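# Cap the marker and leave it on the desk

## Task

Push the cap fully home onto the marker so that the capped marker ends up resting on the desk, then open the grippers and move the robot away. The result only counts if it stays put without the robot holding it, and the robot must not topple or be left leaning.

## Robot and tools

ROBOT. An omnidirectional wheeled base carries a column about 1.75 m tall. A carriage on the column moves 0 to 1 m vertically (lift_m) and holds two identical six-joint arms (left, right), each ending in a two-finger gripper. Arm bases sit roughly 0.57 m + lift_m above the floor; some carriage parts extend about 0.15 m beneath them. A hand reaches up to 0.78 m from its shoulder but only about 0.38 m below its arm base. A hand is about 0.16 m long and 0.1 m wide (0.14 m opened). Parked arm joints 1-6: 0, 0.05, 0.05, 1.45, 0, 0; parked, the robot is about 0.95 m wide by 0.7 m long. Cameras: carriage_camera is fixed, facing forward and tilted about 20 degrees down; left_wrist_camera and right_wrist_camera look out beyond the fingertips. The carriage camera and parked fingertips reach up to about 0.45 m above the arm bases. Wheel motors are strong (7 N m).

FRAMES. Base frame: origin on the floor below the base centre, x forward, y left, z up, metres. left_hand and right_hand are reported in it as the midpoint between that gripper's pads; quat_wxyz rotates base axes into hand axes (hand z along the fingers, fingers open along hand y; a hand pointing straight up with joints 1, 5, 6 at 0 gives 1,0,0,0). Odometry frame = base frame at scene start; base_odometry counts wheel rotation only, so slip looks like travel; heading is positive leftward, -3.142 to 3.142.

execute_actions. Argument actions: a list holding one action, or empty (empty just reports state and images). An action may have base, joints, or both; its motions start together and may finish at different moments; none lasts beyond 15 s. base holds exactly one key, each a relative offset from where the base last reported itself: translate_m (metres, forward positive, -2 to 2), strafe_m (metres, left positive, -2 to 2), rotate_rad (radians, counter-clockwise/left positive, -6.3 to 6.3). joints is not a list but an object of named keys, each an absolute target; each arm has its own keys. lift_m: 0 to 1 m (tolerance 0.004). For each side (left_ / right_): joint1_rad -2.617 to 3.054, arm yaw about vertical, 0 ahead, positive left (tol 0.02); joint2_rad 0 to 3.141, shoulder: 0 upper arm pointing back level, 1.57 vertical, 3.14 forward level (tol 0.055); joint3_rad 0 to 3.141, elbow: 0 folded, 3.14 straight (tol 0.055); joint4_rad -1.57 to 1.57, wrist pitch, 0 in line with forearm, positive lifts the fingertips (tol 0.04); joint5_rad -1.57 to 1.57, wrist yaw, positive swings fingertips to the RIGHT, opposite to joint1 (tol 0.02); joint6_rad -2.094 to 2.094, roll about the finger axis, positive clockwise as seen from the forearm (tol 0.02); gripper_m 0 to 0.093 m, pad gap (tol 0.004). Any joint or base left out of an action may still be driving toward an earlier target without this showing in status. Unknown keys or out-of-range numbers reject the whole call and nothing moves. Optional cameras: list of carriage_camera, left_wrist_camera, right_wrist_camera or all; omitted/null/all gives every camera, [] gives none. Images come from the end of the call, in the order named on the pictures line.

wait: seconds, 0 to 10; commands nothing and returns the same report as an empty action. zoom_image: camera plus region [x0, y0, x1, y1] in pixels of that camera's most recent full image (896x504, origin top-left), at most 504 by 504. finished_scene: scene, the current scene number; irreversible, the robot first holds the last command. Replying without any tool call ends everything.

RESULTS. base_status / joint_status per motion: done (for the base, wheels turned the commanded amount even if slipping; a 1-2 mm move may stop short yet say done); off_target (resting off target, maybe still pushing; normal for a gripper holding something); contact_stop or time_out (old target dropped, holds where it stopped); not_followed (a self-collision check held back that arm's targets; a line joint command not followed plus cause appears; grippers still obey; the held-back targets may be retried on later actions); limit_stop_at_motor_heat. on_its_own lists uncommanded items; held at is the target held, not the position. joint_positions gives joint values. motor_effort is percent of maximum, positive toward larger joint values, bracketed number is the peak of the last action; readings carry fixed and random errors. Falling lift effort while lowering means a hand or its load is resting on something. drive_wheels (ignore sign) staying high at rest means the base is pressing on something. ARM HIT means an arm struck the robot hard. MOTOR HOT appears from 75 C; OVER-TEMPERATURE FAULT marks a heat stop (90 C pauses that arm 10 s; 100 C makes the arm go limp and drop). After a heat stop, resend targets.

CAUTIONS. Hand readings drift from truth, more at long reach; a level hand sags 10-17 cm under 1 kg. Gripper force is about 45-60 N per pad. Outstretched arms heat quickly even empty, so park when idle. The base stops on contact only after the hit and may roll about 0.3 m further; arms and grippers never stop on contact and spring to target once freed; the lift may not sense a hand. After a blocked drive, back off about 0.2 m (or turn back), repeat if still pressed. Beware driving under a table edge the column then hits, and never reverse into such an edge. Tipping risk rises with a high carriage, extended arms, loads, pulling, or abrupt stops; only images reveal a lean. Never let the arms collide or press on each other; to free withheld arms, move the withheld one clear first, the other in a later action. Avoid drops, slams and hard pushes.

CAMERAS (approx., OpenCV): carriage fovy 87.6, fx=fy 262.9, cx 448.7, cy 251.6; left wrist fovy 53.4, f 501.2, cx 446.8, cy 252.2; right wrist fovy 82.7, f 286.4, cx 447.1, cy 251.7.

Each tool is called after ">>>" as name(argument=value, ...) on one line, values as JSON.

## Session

>>> execute_actions(actions=[])

Scene clock: 0.00 s.
base_odometry: x=+0.000 y=+0.000 heading=+0.000 (m, m, rad; odometry frame)
base_status: not commanded
joint_positions: lift_m=+0.303 left_joint1_rad=-0.011 left_joint2_rad=+0.037 left_joint3_rad=+0.075 left_joint4_rad=+1.432 left_joint5_rad=+0.033 left_joint6_rad=-0.056 left_gripper_m=+0.095 right_joint1_rad=+0.009 right_joint2_rad=+0.040 right_joint3_rad=+0.051 right_joint4_rad=+1.435 right_joint5_rad=-0.064 right_joint6_rad=+0.040 right_gripper_m=+0.095
joint_status: not commanded
motor_effort: lift_m=+18 drive_wheels=-3 (%)
left_hand: x=+0.2965 y=+0.3401 z=+1.3005 quat_wxyz=(+0.998, +0.015, +0.051, -0.034) (m; base frame)
right_hand: x=+0.3041 y=-0.3347 z=+1.2937 quat_wxyz=(+0.997, -0.031, +0.063, +0.026) (m; base frame)
pictures: carriage_camera, left_wrist_camera, right_wrist_camera
Images, in order (width x height): carriage_camera 896x504, left_wrist_camera 896x504, right_wrist_camera 896x504.

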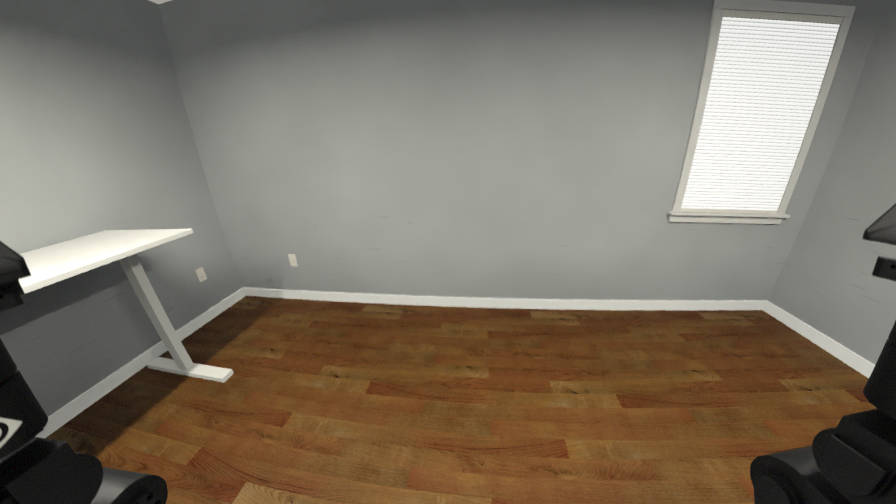

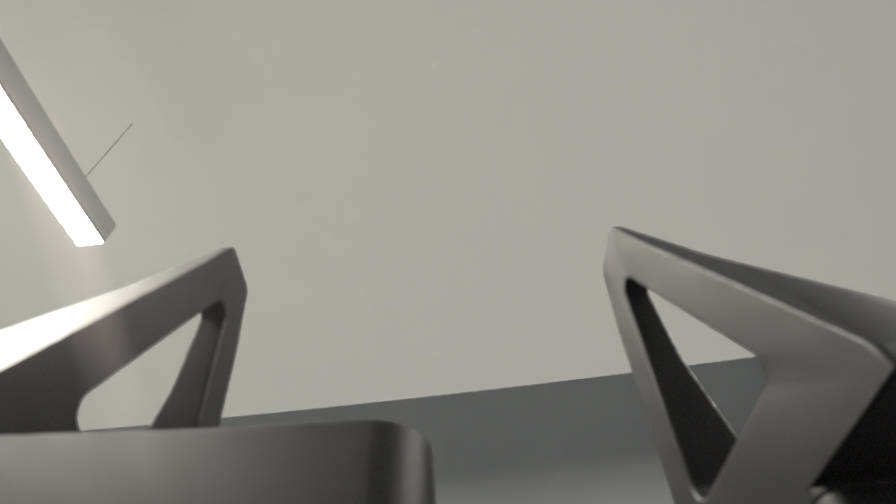

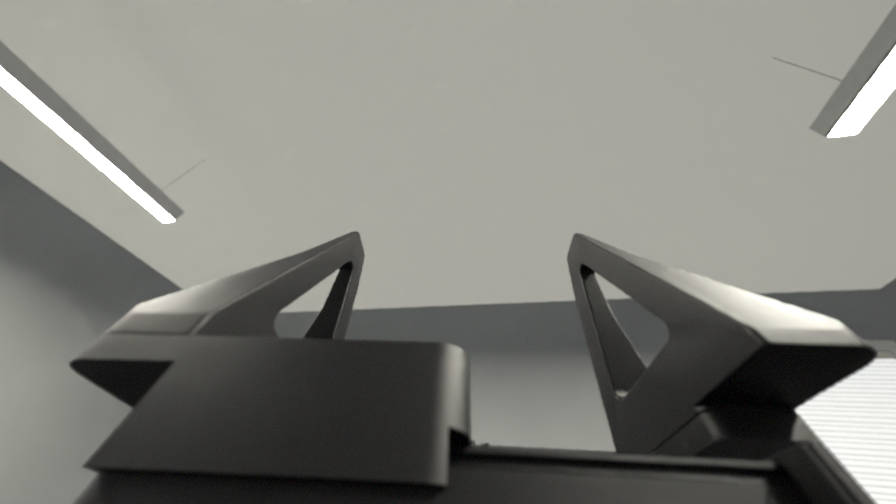

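>>> execute_actions(actions=[{"base": {"rotate_rad": 1.57}, "joints": {"lift_m": 0.6}}], cameras=["carriage_camera"])

Scene clock: 3.20 s.
base_odometry: x=+0.000 y=+0.000 heading=+1.570 (m, m, rad; odometry frame)
base_status: done
joint_positions: lift_m=+0.600 left_joint1_rad=-0.011 left_joint2_rad=+0.037 left_joint3_rad=+0.075 left_joint4_rad=+1.430 left_joint5_rad=+0.033 left_joint6_rad=-0.056 left_gripper_m=+0.095 right_joint1_rad=+0.009 right_joint2_rad=+0.040 right_joint3_rad=+0.051 right_joint4_rad=+1.433 right_joint5_rad=-0.064 right_joint6_rad=+0.040 right_gripper_m=+0.095
joint_status: all done
motor_effort: lift_m=+19(22) drive_wheels=+4(16) (%)
left_hand: x=+0.2969 y=+0.3401 z=+1.5977 quat_wxyz=(+0.998, +0.015, +0.051, -0.034) (m; base frame)
right_hand: x=+0.3045 y=-0.3347 z=+1.5909 quat_wxyz=(+0.997, -0.031, +0.064, +0.026) (m; base frame)
pictures: carriage_camera
Images, in order (width x height): carriage_camera 896x504.

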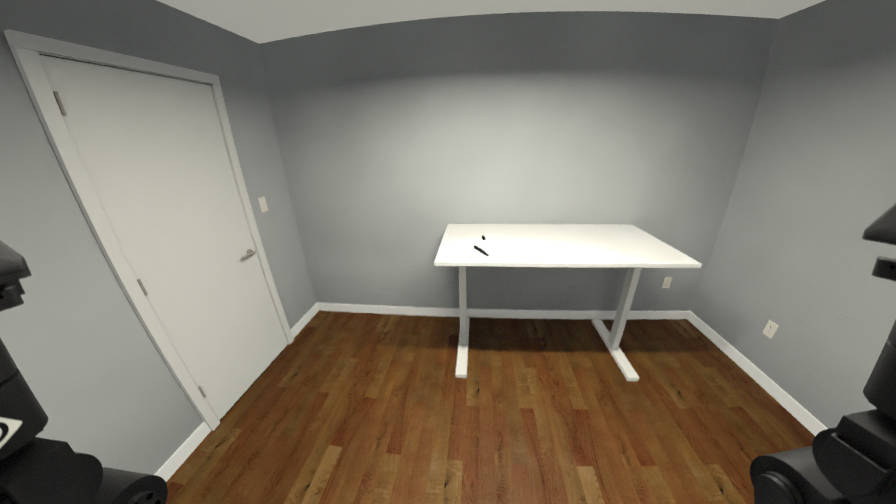

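>>> zoom_image(camera="carriage_camera", region=[420, 210, 560, 290])

Region (420, 210, 560, 290) of carriage_camera's 896x504 image, scaled by 3.600, with more detail than that image has; it fills the top 288 rows of this view, and the rest is white.

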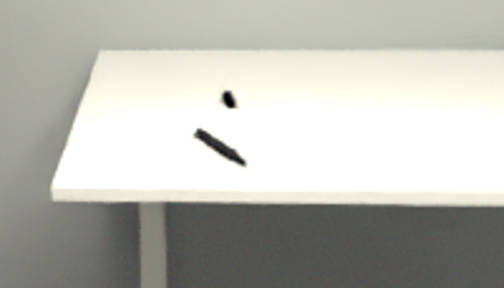

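>>> execute_actions(actions=[{"base": {"translate_m": 1.1}}], cameras=[])

>>> execute_actions(actions=[{"base": {"strafe_m": -0.17}}], cameras=["carriage_camera"])

Scene clock: 8.83 s.
base_odometry: x=+0.000 y=+1.100 heading=+1.571 (m, m, rad; odometry frame)
base_status: done
joint_positions: lift_m=+0.600 left_joint1_rad=-0.011 left_joint2_rad=+0.037 left_joint3_rad=+0.075 left_joint4_rad=+1.430 left_joint5_rad=+0.033 left_joint6_rad=-0.056 left_gripper_m=+0.095 right_joint1_rad=+0.009 right_joint2_rad=+0.040 right_joint3_rad=+0.051 right_joint4_rad=+1.434 right_joint5_rad=-0.064 right_joint6_rad=+0.040 right_gripper_m=+0.095
joint_status: not commanded
motor_effort: lift_m=+18(18) drive_wheels=-10(19) (%)
left_hand: x=+0.2968 y=+0.3401 z=+1.5978 quat_wxyz=(+0.998, +0.015, +0.051, -0.034) (m; base frame)
right_hand: x=+0.3042 y=-0.3347 z=+1.5910 quat_wxyz=(+0.997, -0.031, +0.063, +0.026) (m; base frame)
pictures: none
No camera images: the call's "cameras" was empty. Leave "cameras" out to get every camera's image.

Scene clock: 10.77 s.
base_odometry: x=+0.170 y=+1.100 heading=+1.571 (m, m, rad; odometry frame)
base_status: done
joint_positions: lift_m=+0.600 left_joint1_rad=-0.011 left_joint2_rad=+0.037 left_joint3_rad=+0.075 left_joint4_rad=+1.432 left_joint5_rad=+0.033 left_joint6_rad=-0.056 left_gripper_m=+0.095 right_joint1_rad=+0.009 right_joint2_rad=+0.040 right_joint3_rad=+0.051 right_joint4_rad=+1.434 right_joint5_rad=-0.064 right_joint6_rad=+0.040 right_gripper_m=+0.095
joint_status: not commanded
motor_effort: lift_m=+19(19) drive_wheels=-4(11) (%)
left_hand: x=+0.2965 y=+0.3401 z=+1.5978 quat_wxyz=(+0.998, +0.015, +0.051, -0.034) (m; base frame)
right_hand: x=+0.3042 y=-0.3347 z=+1.5910 quat_wxyz=(+0.997, -0.031, +0.063, +0.026) (m; base frame)
pictures: carriage_camera
Images, in order (width x height): carriage_camera 896x504.

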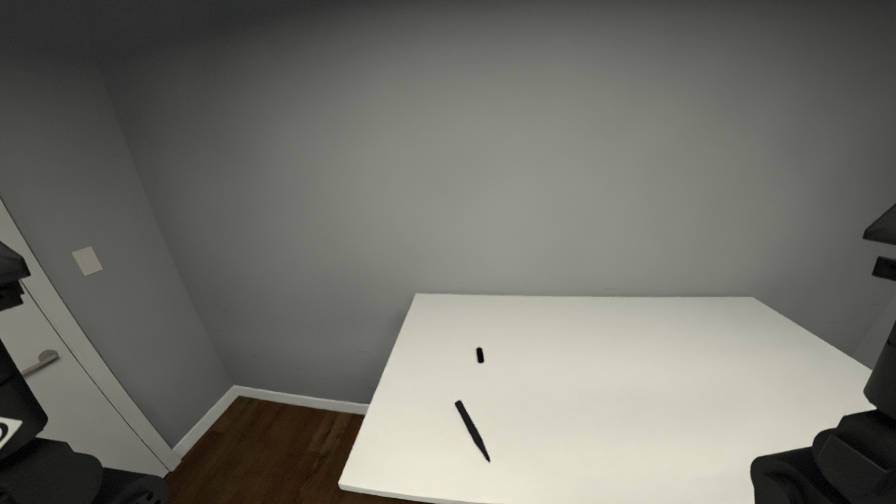

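>>> zoom_image(camera="carriage_camera", region=[400, 330, 560, 480])

Region (400, 330, 560, 480) of carriage_camera's 896x504 image, scaled by 3.150, with more detail than that image has; it fills the top 472 rows of this view, and the rest is white.

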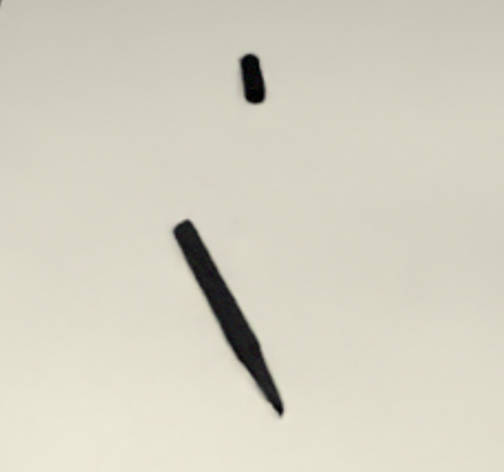

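>>> zoom_image(camera="carriage_camera", region=[460, 340, 500, 370])

Region (460, 340, 500, 370) of carriage_camera's 896x504 image, scaled by 12.600, with more detail than that image has; it fills the top 378 rows of this view, and the rest is white.

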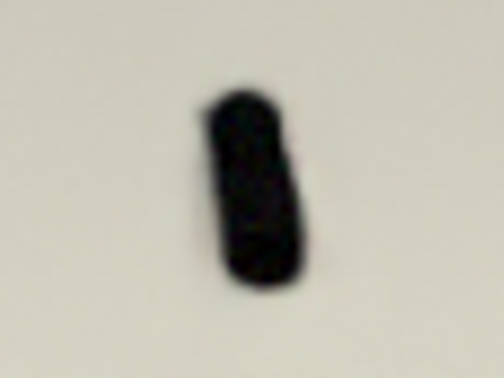

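>>> execute_actions(actions=[{"base": {"translate_m": 0.08}, "joints": {"lift_m": 0.53, "right_joint1_rad": 0.746, "right_joint2_rad": 2.775, "right_joint3_rad": 1.075, "right_joint4_rad": 1.382, "right_joint5_rad": 0.715, "right_joint6_rad": 0.235, "left_joint1_rad": 0.1, "left_joint2_rad": 2.3, "left_joint3_rad": 1.9, "left_joint4_rad": -1.0, "left_joint5_rad": 0.42, "left_joint6_rad": -0.6}}])

Scene clock: 16.37 s.
base_odometry: x=+0.170 y=+1.180 heading=+1.570 (m, m, rad; odometry frame)
base_status: done
joint_positions: lift_m=+0.530 left_joint1_rad=+0.092 left_joint2_rad=+2.314 left_joint3_rad=+1.877 left_joint4_rad=-0.999 left_joint5_rad=+0.415 left_joint6_rad=-0.594 left_gripper_m=+0.095 right_joint1_rad=+0.739 right_joint2_rad=+2.767 right_joint3_rad=+1.063 right_joint4_rad=+1.372 right_joint5_rad=+0.708 right_joint6_rad=+0.229 right_gripper_m=+0.095
joint_status: all done
motor_effort: lift_m=+17(17) drive_wheels=-8(11) (%)
left_hand: x=+0.7545 y=+0.3207 z=+1.1203 quat_wxyz=(+0.013, -0.315, +0.924, -0.216) (m; base frame)
right_hand: x=+0.7076 y=-0.1012 z=+0.9834 quat_wxyz=(+0.613, +0.002, +0.790, +0.004) (m; base frame)
pictures: carriage_camera, left_wrist_camera, right_wrist_camera
Images, in order (width x height): carriage_camera 896x504, left_wrist_camera 896x504, right_wrist_camera 896x504.

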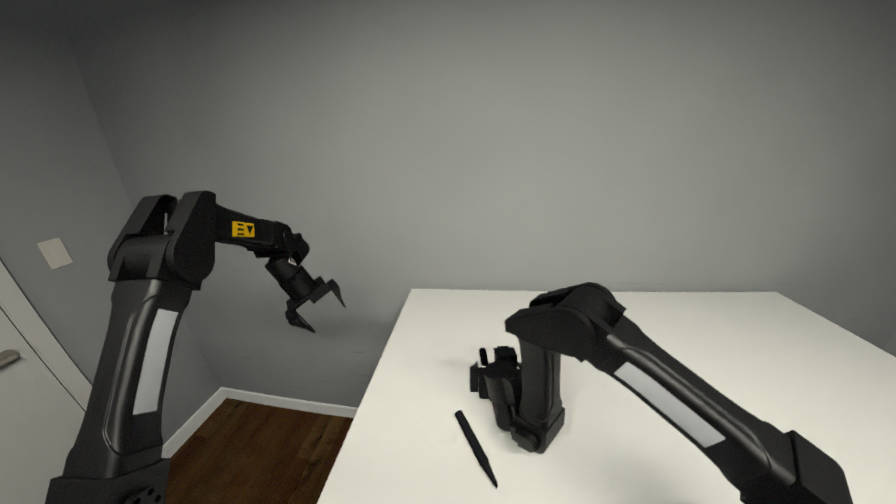

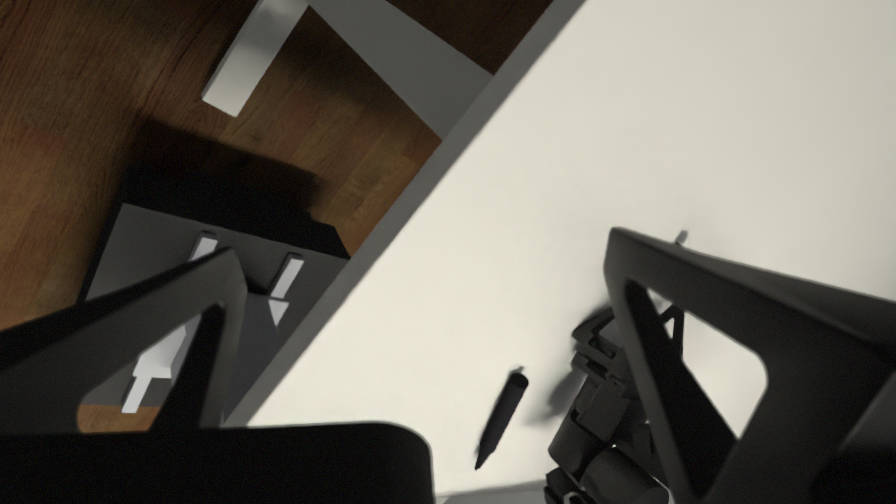

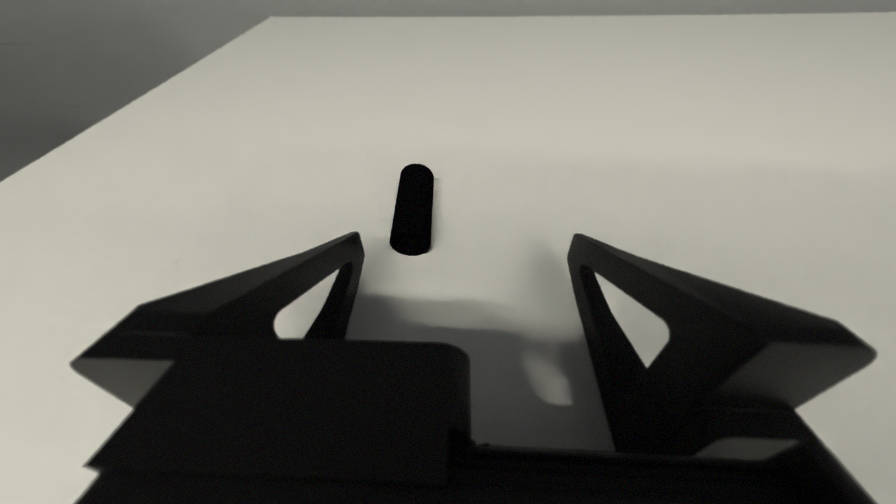

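>>> zoom_image(camera="right_wrist_camera", region=[360, 150, 480, 270])

Region (360, 150, 480, 270) of right_wrist_camera's 896x504 image, scaled by 4.200, with more detail than that image has.

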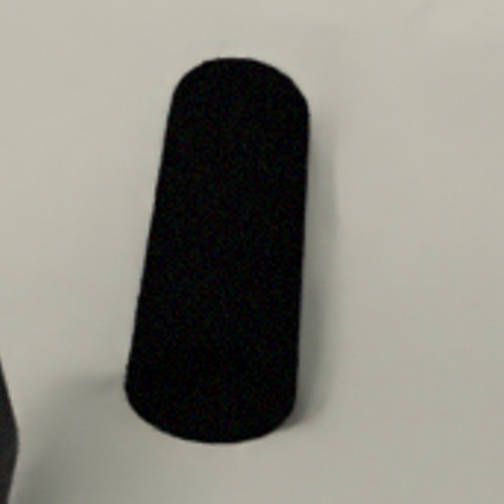

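>>> zoom_image(camera="right_wrist_camera", region=[380, 215, 440, 265])

>>> zoom_image(camera="right_wrist_camera", region=[385, 155, 445, 205])

Region (380, 215, 440, 265) of right_wrist_camera's 896x504 image, scaled by 8.400, with more detail than that image has.

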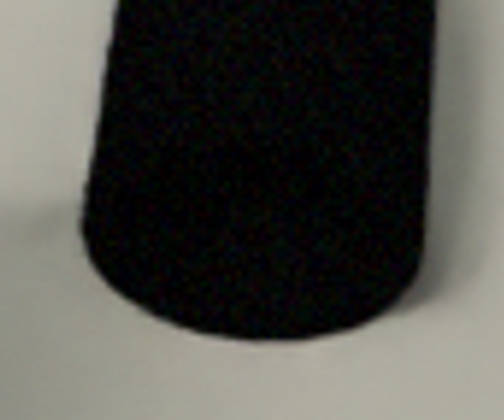

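Region (385, 155, 445, 205) of right_wrist_camera's 896x504 image, scaled by 8.400, with more detail than that image has.

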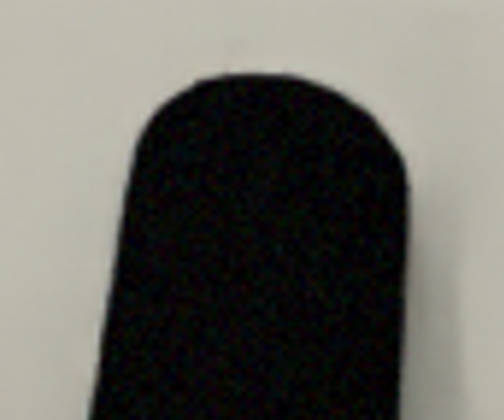

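>>> zoom_image(camera="carriage_camera", region=[430, 330, 590, 500])

Region (430, 330, 590, 500) of carriage_camera's 896x504 image, scaled by 2.965, with more detail than that image has; it fills the left 474 columns of this view, and the rest is white.

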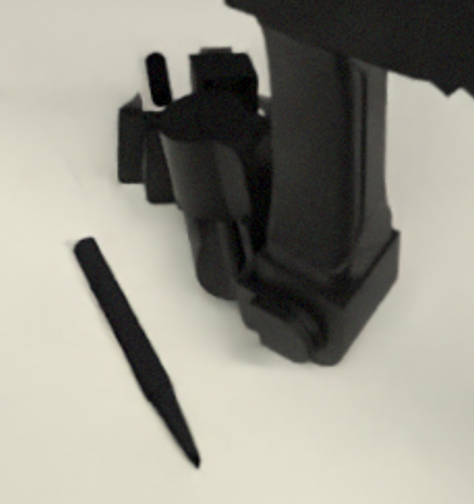

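>>> execute_actions(actions=[{"joints": {"lift_m": 0.6, "right_joint2_rad": 2.6}}], cameras=[])

>>> execute_actions(actions=[{"joints": {"lift_m": 0.6, "right_joint1_rad": 0.591, "right_joint2_rad": 2.706, "right_joint3_rad": 1.80, "right_joint4_rad": -0.197, "right_joint5_rad": 0.282, "right_joint6_rad": 0.49}}], cameras=["carriage_camera", "right_wrist_camera"])

Scene clock: 19.53 s.
base_odometry: x=+0.170 y=+1.180 heading=+1.570 (m, m, rad; odometry frame)
base_status: not commanded
joint_positions: lift_m=+0.600 left_joint1_rad=+0.092 left_joint2_rad=+2.307 left_joint3_rad=+1.886 left_joint4_rad=-1.001 left_joint5_rad=+0.416 left_joint6_rad=-0.594 left_gripper_m=+0.095 right_joint1_rad=+0.739 right_joint2_rad=+2.584 right_joint3_rad=+1.063 right_joint4_rad=+1.393 right_joint5_rad=+0.710 right_joint6_rad=+0.229 right_gripper_m=+0.095
joint_status: all done
motor_effort: lift_m=+17(23) drive_wheels=-6(8) (%)
left_hand: x=+0.7572 y=+0.3209 z=+1.1958 quat_wxyz=(+0.019, -0.314, +0.924, -0.217) (m; base frame)
right_hand: x=+0.7320 y=-0.0793 z=+1.1460 quat_wxyz=(+0.669, +0.044, +0.739, +0.057) (m; base frame)
pictures: none
No camera images: the call's "cameras" was empty. Leave "cameras" out to get every camera's image.

Scene clock: 21.27 s.
base_odometry: x=+0.170 y=+1.180 heading=+1.570 (m, m, rad; odometry frame)
base_status: not commanded
joint_positions: lift_m=+0.600 left_joint1_rad=+0.092 left_joint2_rad=+2.307 left_joint3_rad=+1.886 left_joint4_rad=-1.001 left_joint5_rad=+0.416 left_joint6_rad=-0.594 left_gripper_m=+0.095 right_joint1_rad=+0.588 right_joint2_rad=+2.714 right_joint3_rad=+1.780 right_joint4_rad=-0.191 right_joint5_rad=+0.287 right_joint6_rad=+0.482 right_gripper_m=+0.095
joint_status: all done
motor_effort: lift_m=+17(17) drive_wheels=-7(7) (%)
left_hand: x=+0.7572 y=+0.3209 z=+1.1958 quat_wxyz=(+0.019, -0.314, +0.924, -0.217) (m; base frame)
right_hand: x=+0.7637 y=-0.0776 z=+1.0070 quat_wxyz=(+0.259, -0.020, +0.966, -0.008) (m; base frame)
pictures: carriage_camera, right_wrist_camera
Images, in order (width x height): carriage_camera 896x504, right_wrist_camera 896x504.

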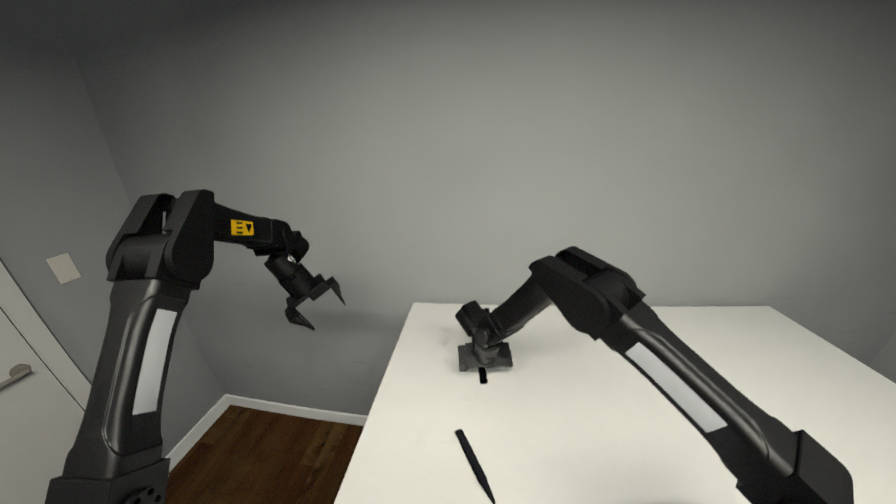

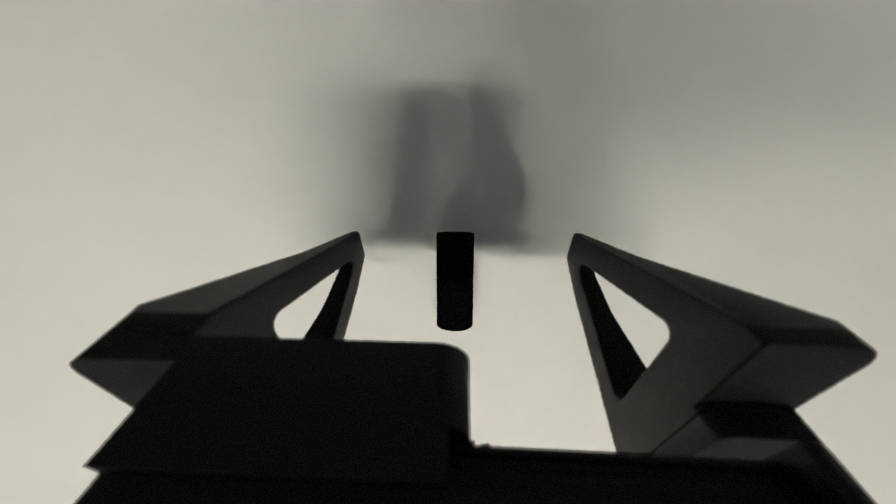

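>>> execute_actions(actions=[{"joints": {"lift_m": 0.583, "right_joint1_rad": 0.624, "right_joint2_rad": 2.678, "right_joint3_rad": 1.69, "right_joint4_rad": -0.142, "right_joint5_rad": 0.295, "right_joint6_rad": 0.52, "right_gripper_m": 0.07}}], cameras=["right_wrist_camera"])

Scene clock: 23.47 s.
base_odometry: x=+0.170 y=+1.180 heading=+1.570 (m, m, rad; odometry frame)
base_status: not commanded
joint_positions: lift_m=+0.583 left_joint1_rad=+0.093 left_joint2_rad=+2.312 left_joint3_rad=+1.886 left_joint4_rad=-1.002 left_joint5_rad=+0.416 left_joint6_rad=-0.595 left_gripper_m=+0.095 right_joint1_rad=+0.625 right_joint2_rad=+2.692 right_joint3_rad=+1.704 right_joint4_rad=-0.147 right_joint5_rad=+0.295 right_joint6_rad=+0.511 right_gripper_m=+0.070
joint_status: all done
motor_effort: lift_m=+16(16) drive_wheels=-7(4) (%)
left_hand: x=+0.7567 y=+0.3212 z=+1.1767 quat_wxyz=(+0.017, -0.315, +0.924, -0.217) (m; base frame)
right_hand: x=+0.7433 y=-0.0684 z=+0.9848 quat_wxyz=(+0.258, -0.023, +0.966, -0.006) (m; base frame)
pictures: right_wrist_camera
Images, in order (width x height): right_wrist_camera 896x504.

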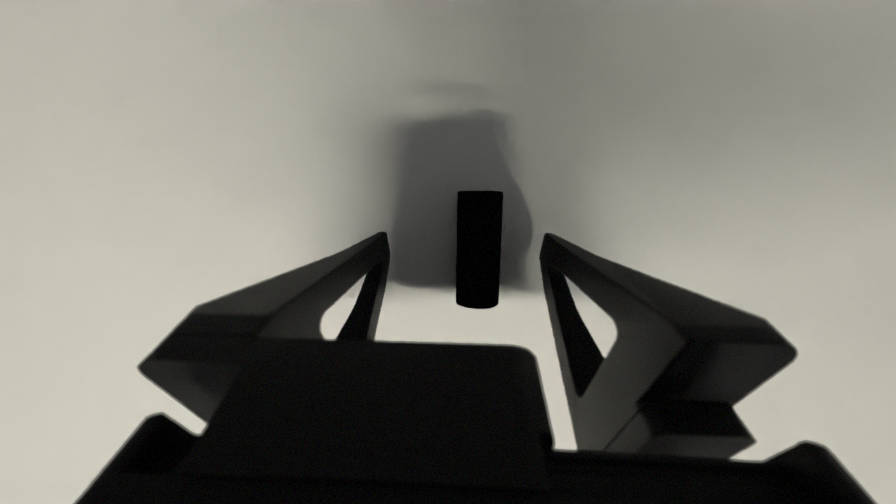

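>>> execute_actions(actions=[{"joints": {"right_gripper_m": 0.0}}], cameras=["right_wrist_camera"])

Scene clock: 24.33 s.
base_odometry: x=+0.170 y=+1.180 heading=+1.570 (m, m, rad; odometry frame)
base_status: not commanded
joint_positions: lift_m=+0.583 left_joint1_rad=+0.093 left_joint2_rad=+2.312 left_joint3_rad=+1.886 left_joint4_rad=-1.002 left_joint5_rad=+0.416 left_joint6_rad=-0.595 left_gripper_m=+0.095 right_joint1_rad=+0.625 right_joint2_rad=+2.692 right_joint3_rad=+1.704 right_joint4_rad=-0.147 right_joint5_rad=+0.295 right_joint6_rad=+0.511 right_gripper_m=+0.018
joint_status: right_gripper_m off_target (ended at +0.018, target +0.000)
motor_effort: lift_m=+17(16) drive_wheels=+3(7) (%)
left_hand: x=+0.7567 y=+0.3212 z=+1.1767 quat_wxyz=(+0.017, -0.315, +0.924, -0.217) (m; base frame)
right_hand: x=+0.7433 y=-0.0684 z=+0.9848 quat_wxyz=(+0.258, -0.023, +0.966, -0.006) (m; base frame)
pictures: right_wrist_camera
Images, in order (width x height): right_wrist_camera 896x504.

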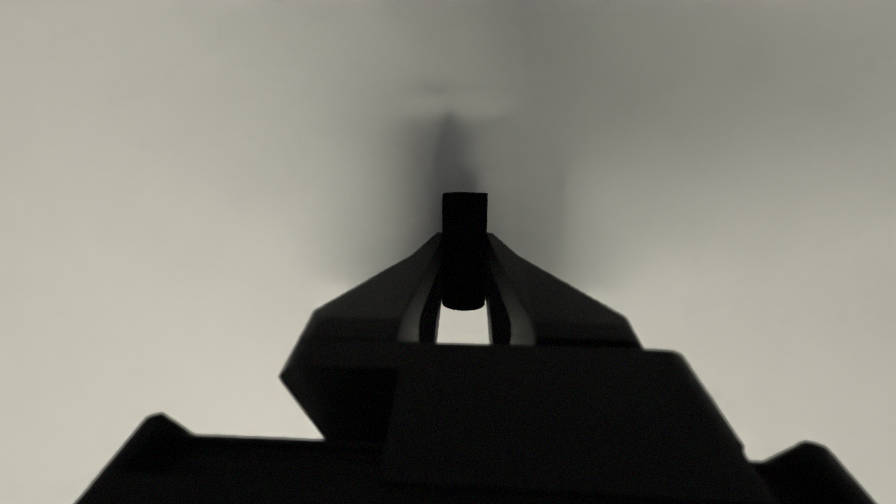

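>>> execute_actions(actions=[{"joints": {"lift_m": 0.63, "right_joint1_rad": 0.2, "right_joint4_rad": 1.439, "right_joint5_rad": 0.188, "right_joint6_rad": -1.30, "right_gripper_m": 0.0, "left_joint1_rad": -0.755, "left_joint2_rad": 2.872, "left_joint3_rad": 2.175, "left_joint4_rad": -1.065, "left_joint5_rad": 0.478, "left_joint6_rad": -1.111}}], cameras=["carriage_camera", "left_wrist_camera"])

Scene clock: 26.97 s.
base_odometry: x=+0.170 y=+1.180 heading=+1.570 (m, m, rad; odometry frame)
base_status: not commanded
joint_positions: lift_m=+0.630 left_joint1_rad=-0.765 left_joint2_rad=+2.894 left_joint3_rad=+2.172 left_joint4_rad=-1.053 left_joint5_rad=+0.479 left_joint6_rad=-1.104 left_gripper_m=+0.095 right_joint1_rad=+0.201 right_joint2_rad=+2.687 right_joint3_rad=+1.704 right_joint4_rad=+1.429 right_joint5_rad=+0.191 right_joint6_rad=-1.291 right_gripper_m=+0.018
joint_status: right_gripper_m off_target (ended at +0.018, target +0.000); the others done
motor_effort: lift_m=+18(22) drive_wheels=-8(10) (%)
left_hand: x=+0.5456 y=-0.0251 z=+1.0302 quat_wxyz=(-0.249, -0.187, +0.948, -0.061) (m; base frame)
right_hand: x=+0.9284 y=-0.2460 z=+1.3545 quat_wxyz=(+0.694, -0.301, +0.444, -0.480) (m; base frame)
pictures: carriage_camera, left_wrist_camera
Images, in order (width x height): carriage_camera 896x504, left_wrist_camera 896x504.

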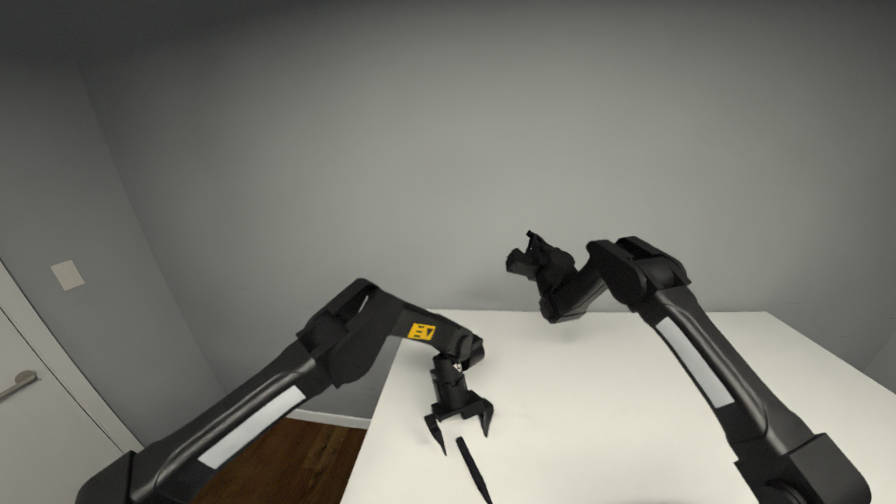

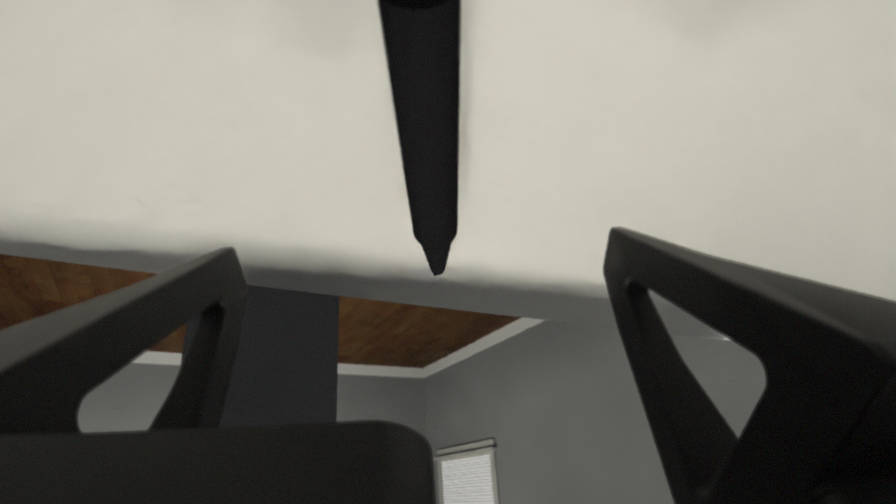

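>>> execute_actions(actions=[{"joints": {"lift_m": 0.59, "right_joint2_rad": 2.64, "right_joint3_rad": 0.95, "left_gripper_m": 0.07}}], cameras=["carriage_camera", "left_wrist_camera"])

Scene clock: 28.43 s.
base_odometry: x=+0.170 y=+1.180 heading=+1.570 (m, m, rad; odometry frame)
base_status: not commanded
joint_positions: lift_m=+0.590 left_joint1_rad=-0.763 left_joint2_rad=+2.885 left_joint3_rad=+2.172 left_joint4_rad=-1.059 left_joint5_rad=+0.478 left_joint6_rad=-1.105 left_gripper_m=+0.070 right_joint1_rad=+0.201 right_joint2_rad=+2.635 right_joint3_rad=+0.968 right_joint4_rad=+1.429 right_joint5_rad=+0.191 right_joint6_rad=-1.291 right_gripper_m=+0.018
joint_status: all done
motor_effort: lift_m=+17(17) drive_wheels=+3(7) (%)
left_hand: x=+0.5474 y=-0.0253 z=+0.9945 quat_wxyz=(-0.247, -0.188, +0.949, -0.062) (m; base frame)
right_hand: x=+0.7921 y=-0.2737 z=+1.0855 quat_wxyz=(+0.487, -0.488, +0.615, -0.383) (m; base frame)
pictures: carriage_camera, left_wrist_camera
Images, in order (width x height): carriage_camera 896x504, left_wrist_camera 896x504.

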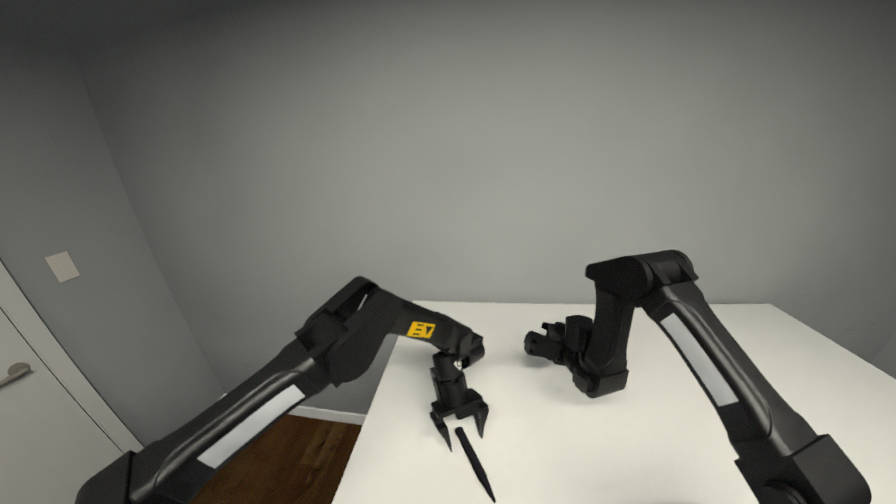

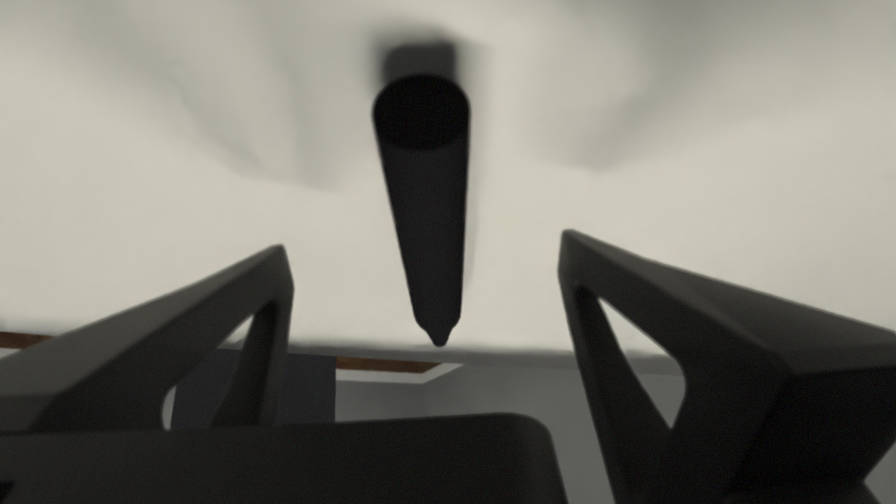

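>>> execute_actions(actions=[{"joints": {"lift_m": 0.574}}], cameras=["left_wrist_camera"])

Scene clock: 29.20 s.
base_odometry: x=+0.170 y=+1.180 heading=+1.570 (m, m, rad; odometry frame)
base_status: not commanded
joint_positions: lift_m=+0.574 left_joint1_rad=-0.761 left_joint2_rad=+2.885 left_joint3_rad=+2.172 left_joint4_rad=-1.062 left_joint5_rad=+0.479 left_joint6_rad=-1.106 left_gripper_m=+0.070 right_joint1_rad=+0.201 right_joint2_rad=+2.637 right_joint3_rad=+0.968 right_joint4_rad=+1.431 right_joint5_rad=+0.191 right_joint6_rad=-1.292 right_gripper_m=+0.018
joint_status: all done
motor_effort: lift_m=+17(17) drive_wheels=+4(8) (%)
left_hand: x=+0.5475 y=-0.0245 z=+0.9788 quat_wxyz=(-0.248, -0.190, +0.948, -0.061) (m; base frame)
right_hand: x=+0.7919 y=-0.2738 z=+1.0692 quat_wxyz=(+0.487, -0.488, +0.615, -0.383) (m; base frame)
pictures: left_wrist_camera
Images, in order (width x height): left_wrist_camera 896x504.

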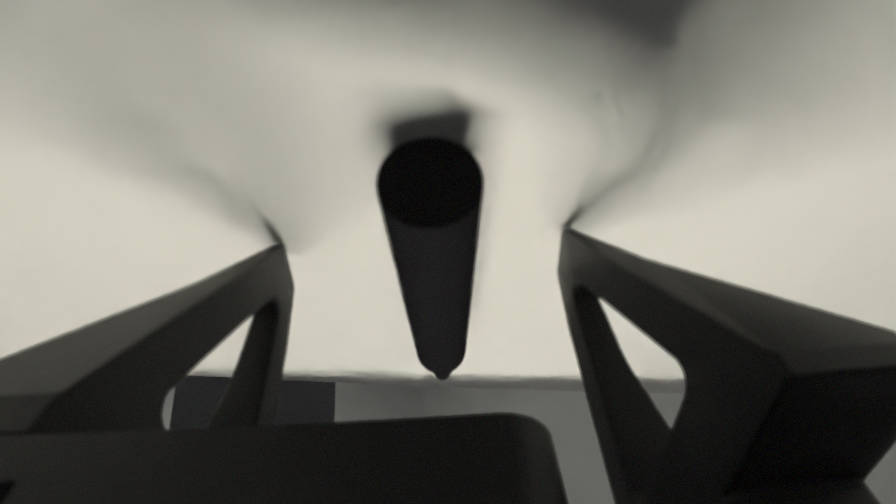

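>>> execute_actions(actions=[{"joints": {"left_gripper_m": 0.0}}], cameras=["left_wrist_camera"])

Scene clock: 29.93 s.
base_odometry: x=+0.170 y=+1.180 heading=+1.570 (m, m, rad; odometry frame)
base_status: not commanded
joint_positions: lift_m=+0.574 left_joint1_rad=-0.761 left_joint2_rad=+2.885 left_joint3_rad=+2.172 left_joint4_rad=-1.062 left_joint5_rad=+0.479 left_joint6_rad=-1.106 left_gripper_m=+0.018 right_joint1_rad=+0.201 right_joint2_rad=+2.637 right_joint3_rad=+0.968 right_joint4_rad=+1.431 right_joint5_rad=+0.191 right_joint6_rad=-1.292 right_gripper_m=+0.018
joint_status: left_gripper_m off_target (ended at +0.018, target +0.000)
motor_effort: lift_m=+17(16) drive_wheels=+3(7) (%)
left_hand: x=+0.5475 y=-0.0245 z=+0.9788 quat_wxyz=(-0.248, -0.190, +0.948, -0.061) (m; base frame)
right_hand: x=+0.7919 y=-0.2738 z=+1.0692 quat_wxyz=(+0.487, -0.488, +0.615, -0.383) (m; base frame)
pictures: left_wrist_camera
Images, in order (width x height): left_wrist_camera 896x504.

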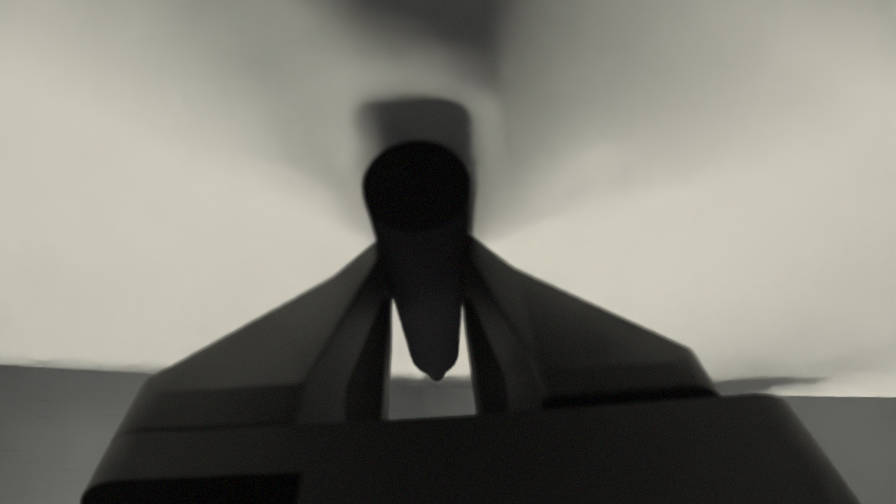

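>>> execute_actions(actions=[{"joints": {"lift_m": 0.585, "left_joint1_rad": -0.17, "left_joint2_rad": 2.315, "left_joint3_rad": 1.475, "left_joint4_rad": -0.64, "left_joint5_rad": 0.515, "left_joint6_rad": -1.766, "left_gripper_m": 0.0, "right_joint1_rad": 0.778, "right_joint2_rad": 2.607, "right_joint3_rad": 1.015, "right_joint4_rad": 1.371, "right_joint5_rad": 0.233, "right_joint6_rad": -1.383, "right_gripper_m": 0.0}}])

Scene clock: 35.10 s.
base_odometry: x=+0.170 y=+1.180 heading=+1.570 (m, m, rad; odometry frame)
base_status: not commanded
joint_positions: lift_m=+0.585 left_joint1_rad=-0.161 left_joint2_rad=+2.327 left_joint3_rad=+1.478 left_joint4_rad=-0.644 left_joint5_rad=+0.507 left_joint6_rad=-1.760 left_gripper_m=+0.018 right_joint1_rad=+0.783 right_joint2_rad=+2.623 right_joint3_rad=+0.997 right_joint4_rad=+1.379 right_joint5_rad=+0.230 right_joint6_rad=-1.373 right_gripper_m=+0.018
joint_status: left_gripper_m off_target (ended at +0.018, target +0.000); right_gripper_m off_target (ended at +0.018, target +0.000); the others done
motor_effort: lift_m=+19(22) drive_wheels=+3(6) (%)
left_hand: x=+0.6795 y=+0.1954 z=+1.0831 quat_wxyz=(-0.184, -0.687, +0.681, -0.174) (m; base frame)
right_hand: x=+0.6765 y=-0.0002 z=+1.0832 quat_wxyz=(+0.558, -0.657, +0.433, -0.264) (m; base frame)
pictures: carriage_camera, left_wrist_camera, right_wrist_camera
Images, in order (width x height): carriage_camera 896x504, left_wrist_camera 896x504, right_wrist_camera 896x504.

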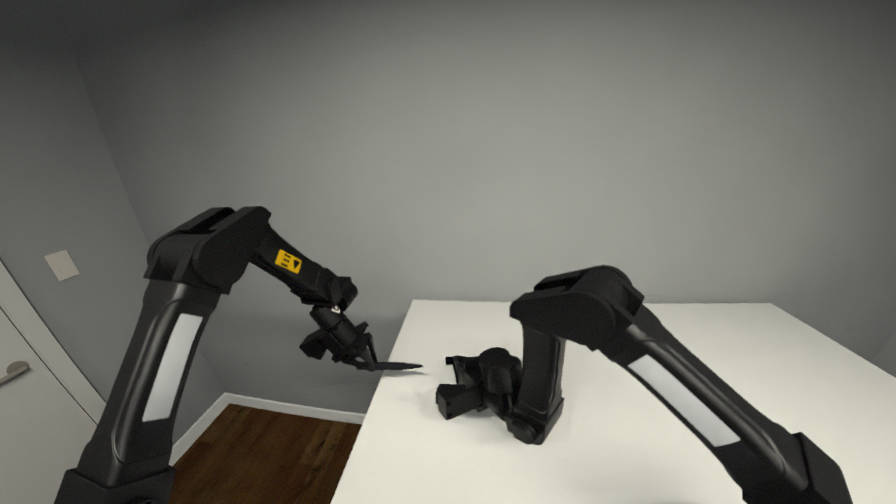

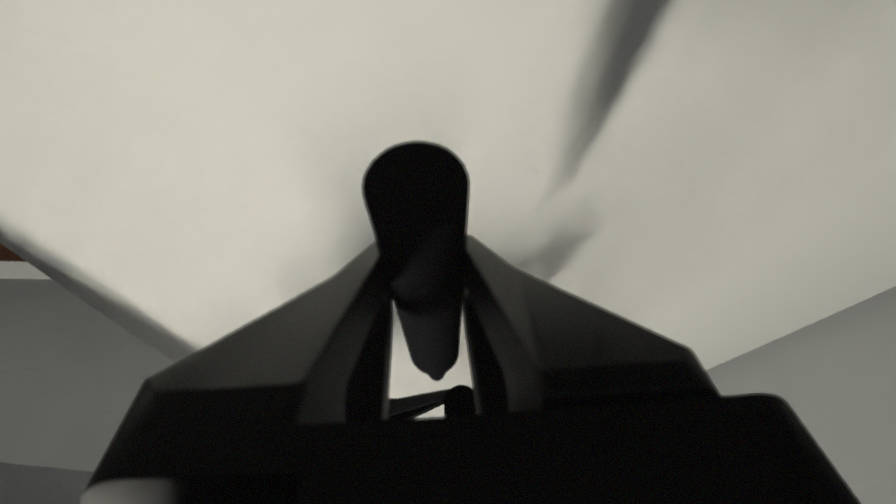

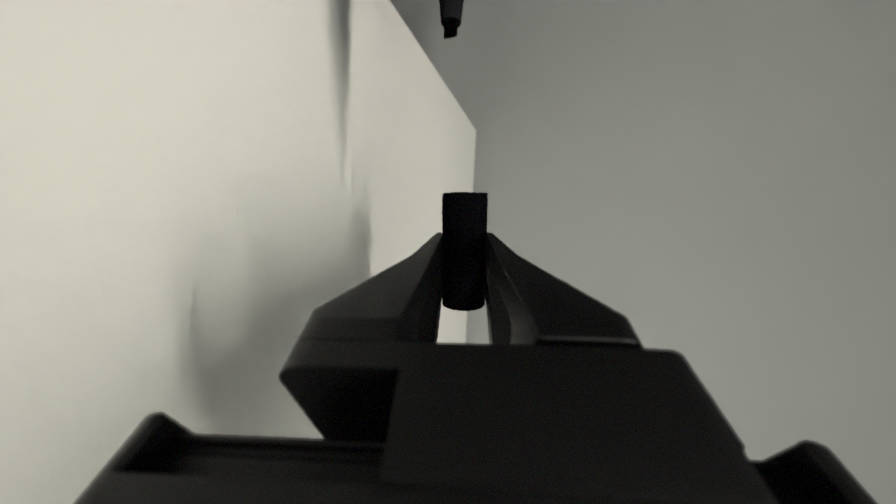

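>>> zoom_image(camera="left_wrist_camera", region=[370, 320, 510, 430])

Region (370, 320, 510, 430) of left_wrist_camera's 896x504 image, scaled by 3.600, with more detail than that image has; it fills the top 396 rows of this view, and the rest is white.

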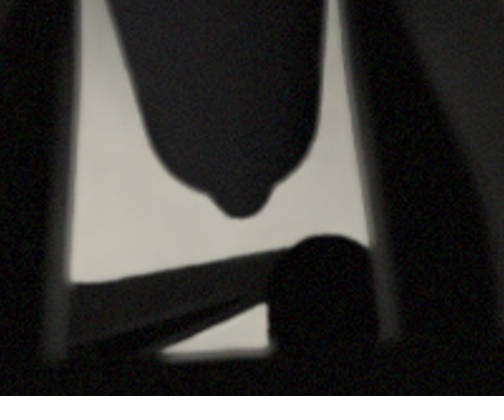

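>>> execute_actions(actions=[{"joints": {"right_joint1_rad": 0.878, "right_joint2_rad": 2.66, "right_joint3_rad": 1.127, "right_joint4_rad": 1.313, "right_joint5_rad": 0.335, "right_joint6_rad": -1.35}}], cameras=["left_wrist_camera", "right_wrist_camera"])

Scene clock: 36.30 s.
base_odometry: x=+0.170 y=+1.180 heading=+1.570 (m, m, rad; odometry frame)
base_status: not commanded
joint_positions: lift_m=+0.585 left_joint1_rad=-0.161 left_joint2_rad=+2.327 left_joint3_rad=+1.478 left_joint4_rad=-0.644 left_joint5_rad=+0.507 left_joint6_rad=-1.760 left_gripper_m=+0.018 right_joint1_rad=+0.883 right_joint2_rad=+2.648 right_joint3_rad=+1.109 right_joint4_rad=+1.315 right_joint5_rad=+0.328 right_joint6_rad=-1.354 right_gripper_m=+0.018
joint_status: all done
motor_effort: lift_m=+19(19) drive_wheels=+3(4) (%)
left_hand: x=+0.6795 y=+0.1954 z=+1.0831 quat_wxyz=(-0.184, -0.687, +0.681, -0.174) (m; base frame)
right_hand: x=+0.6657 y=+0.0444 z=+1.0882 quat_wxyz=(+0.568, -0.649, +0.429, -0.268) (m; base frame)
pictures: left_wrist_camera, right_wrist_camera
Images, in order (width x height): left_wrist_camera 896x504, right_wrist_camera 896x504.

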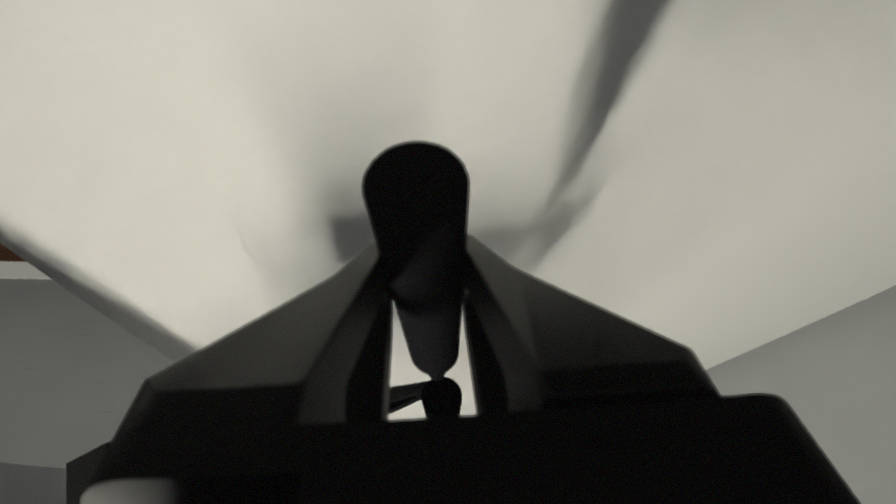

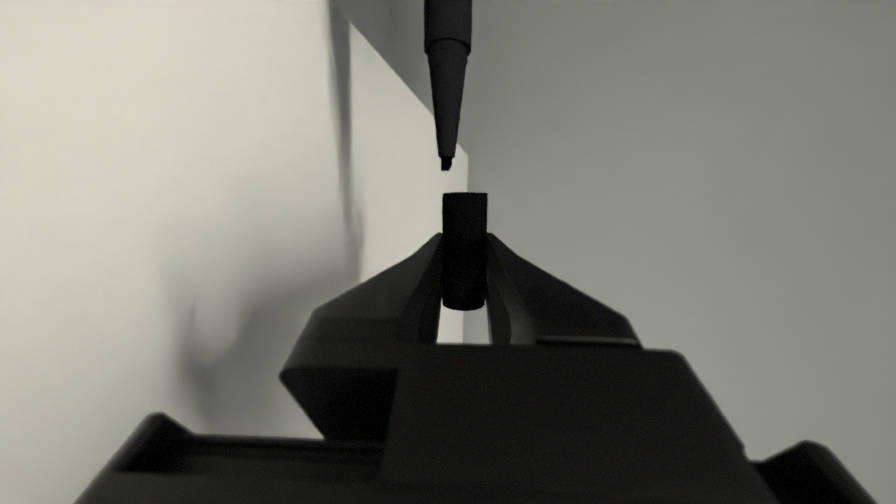

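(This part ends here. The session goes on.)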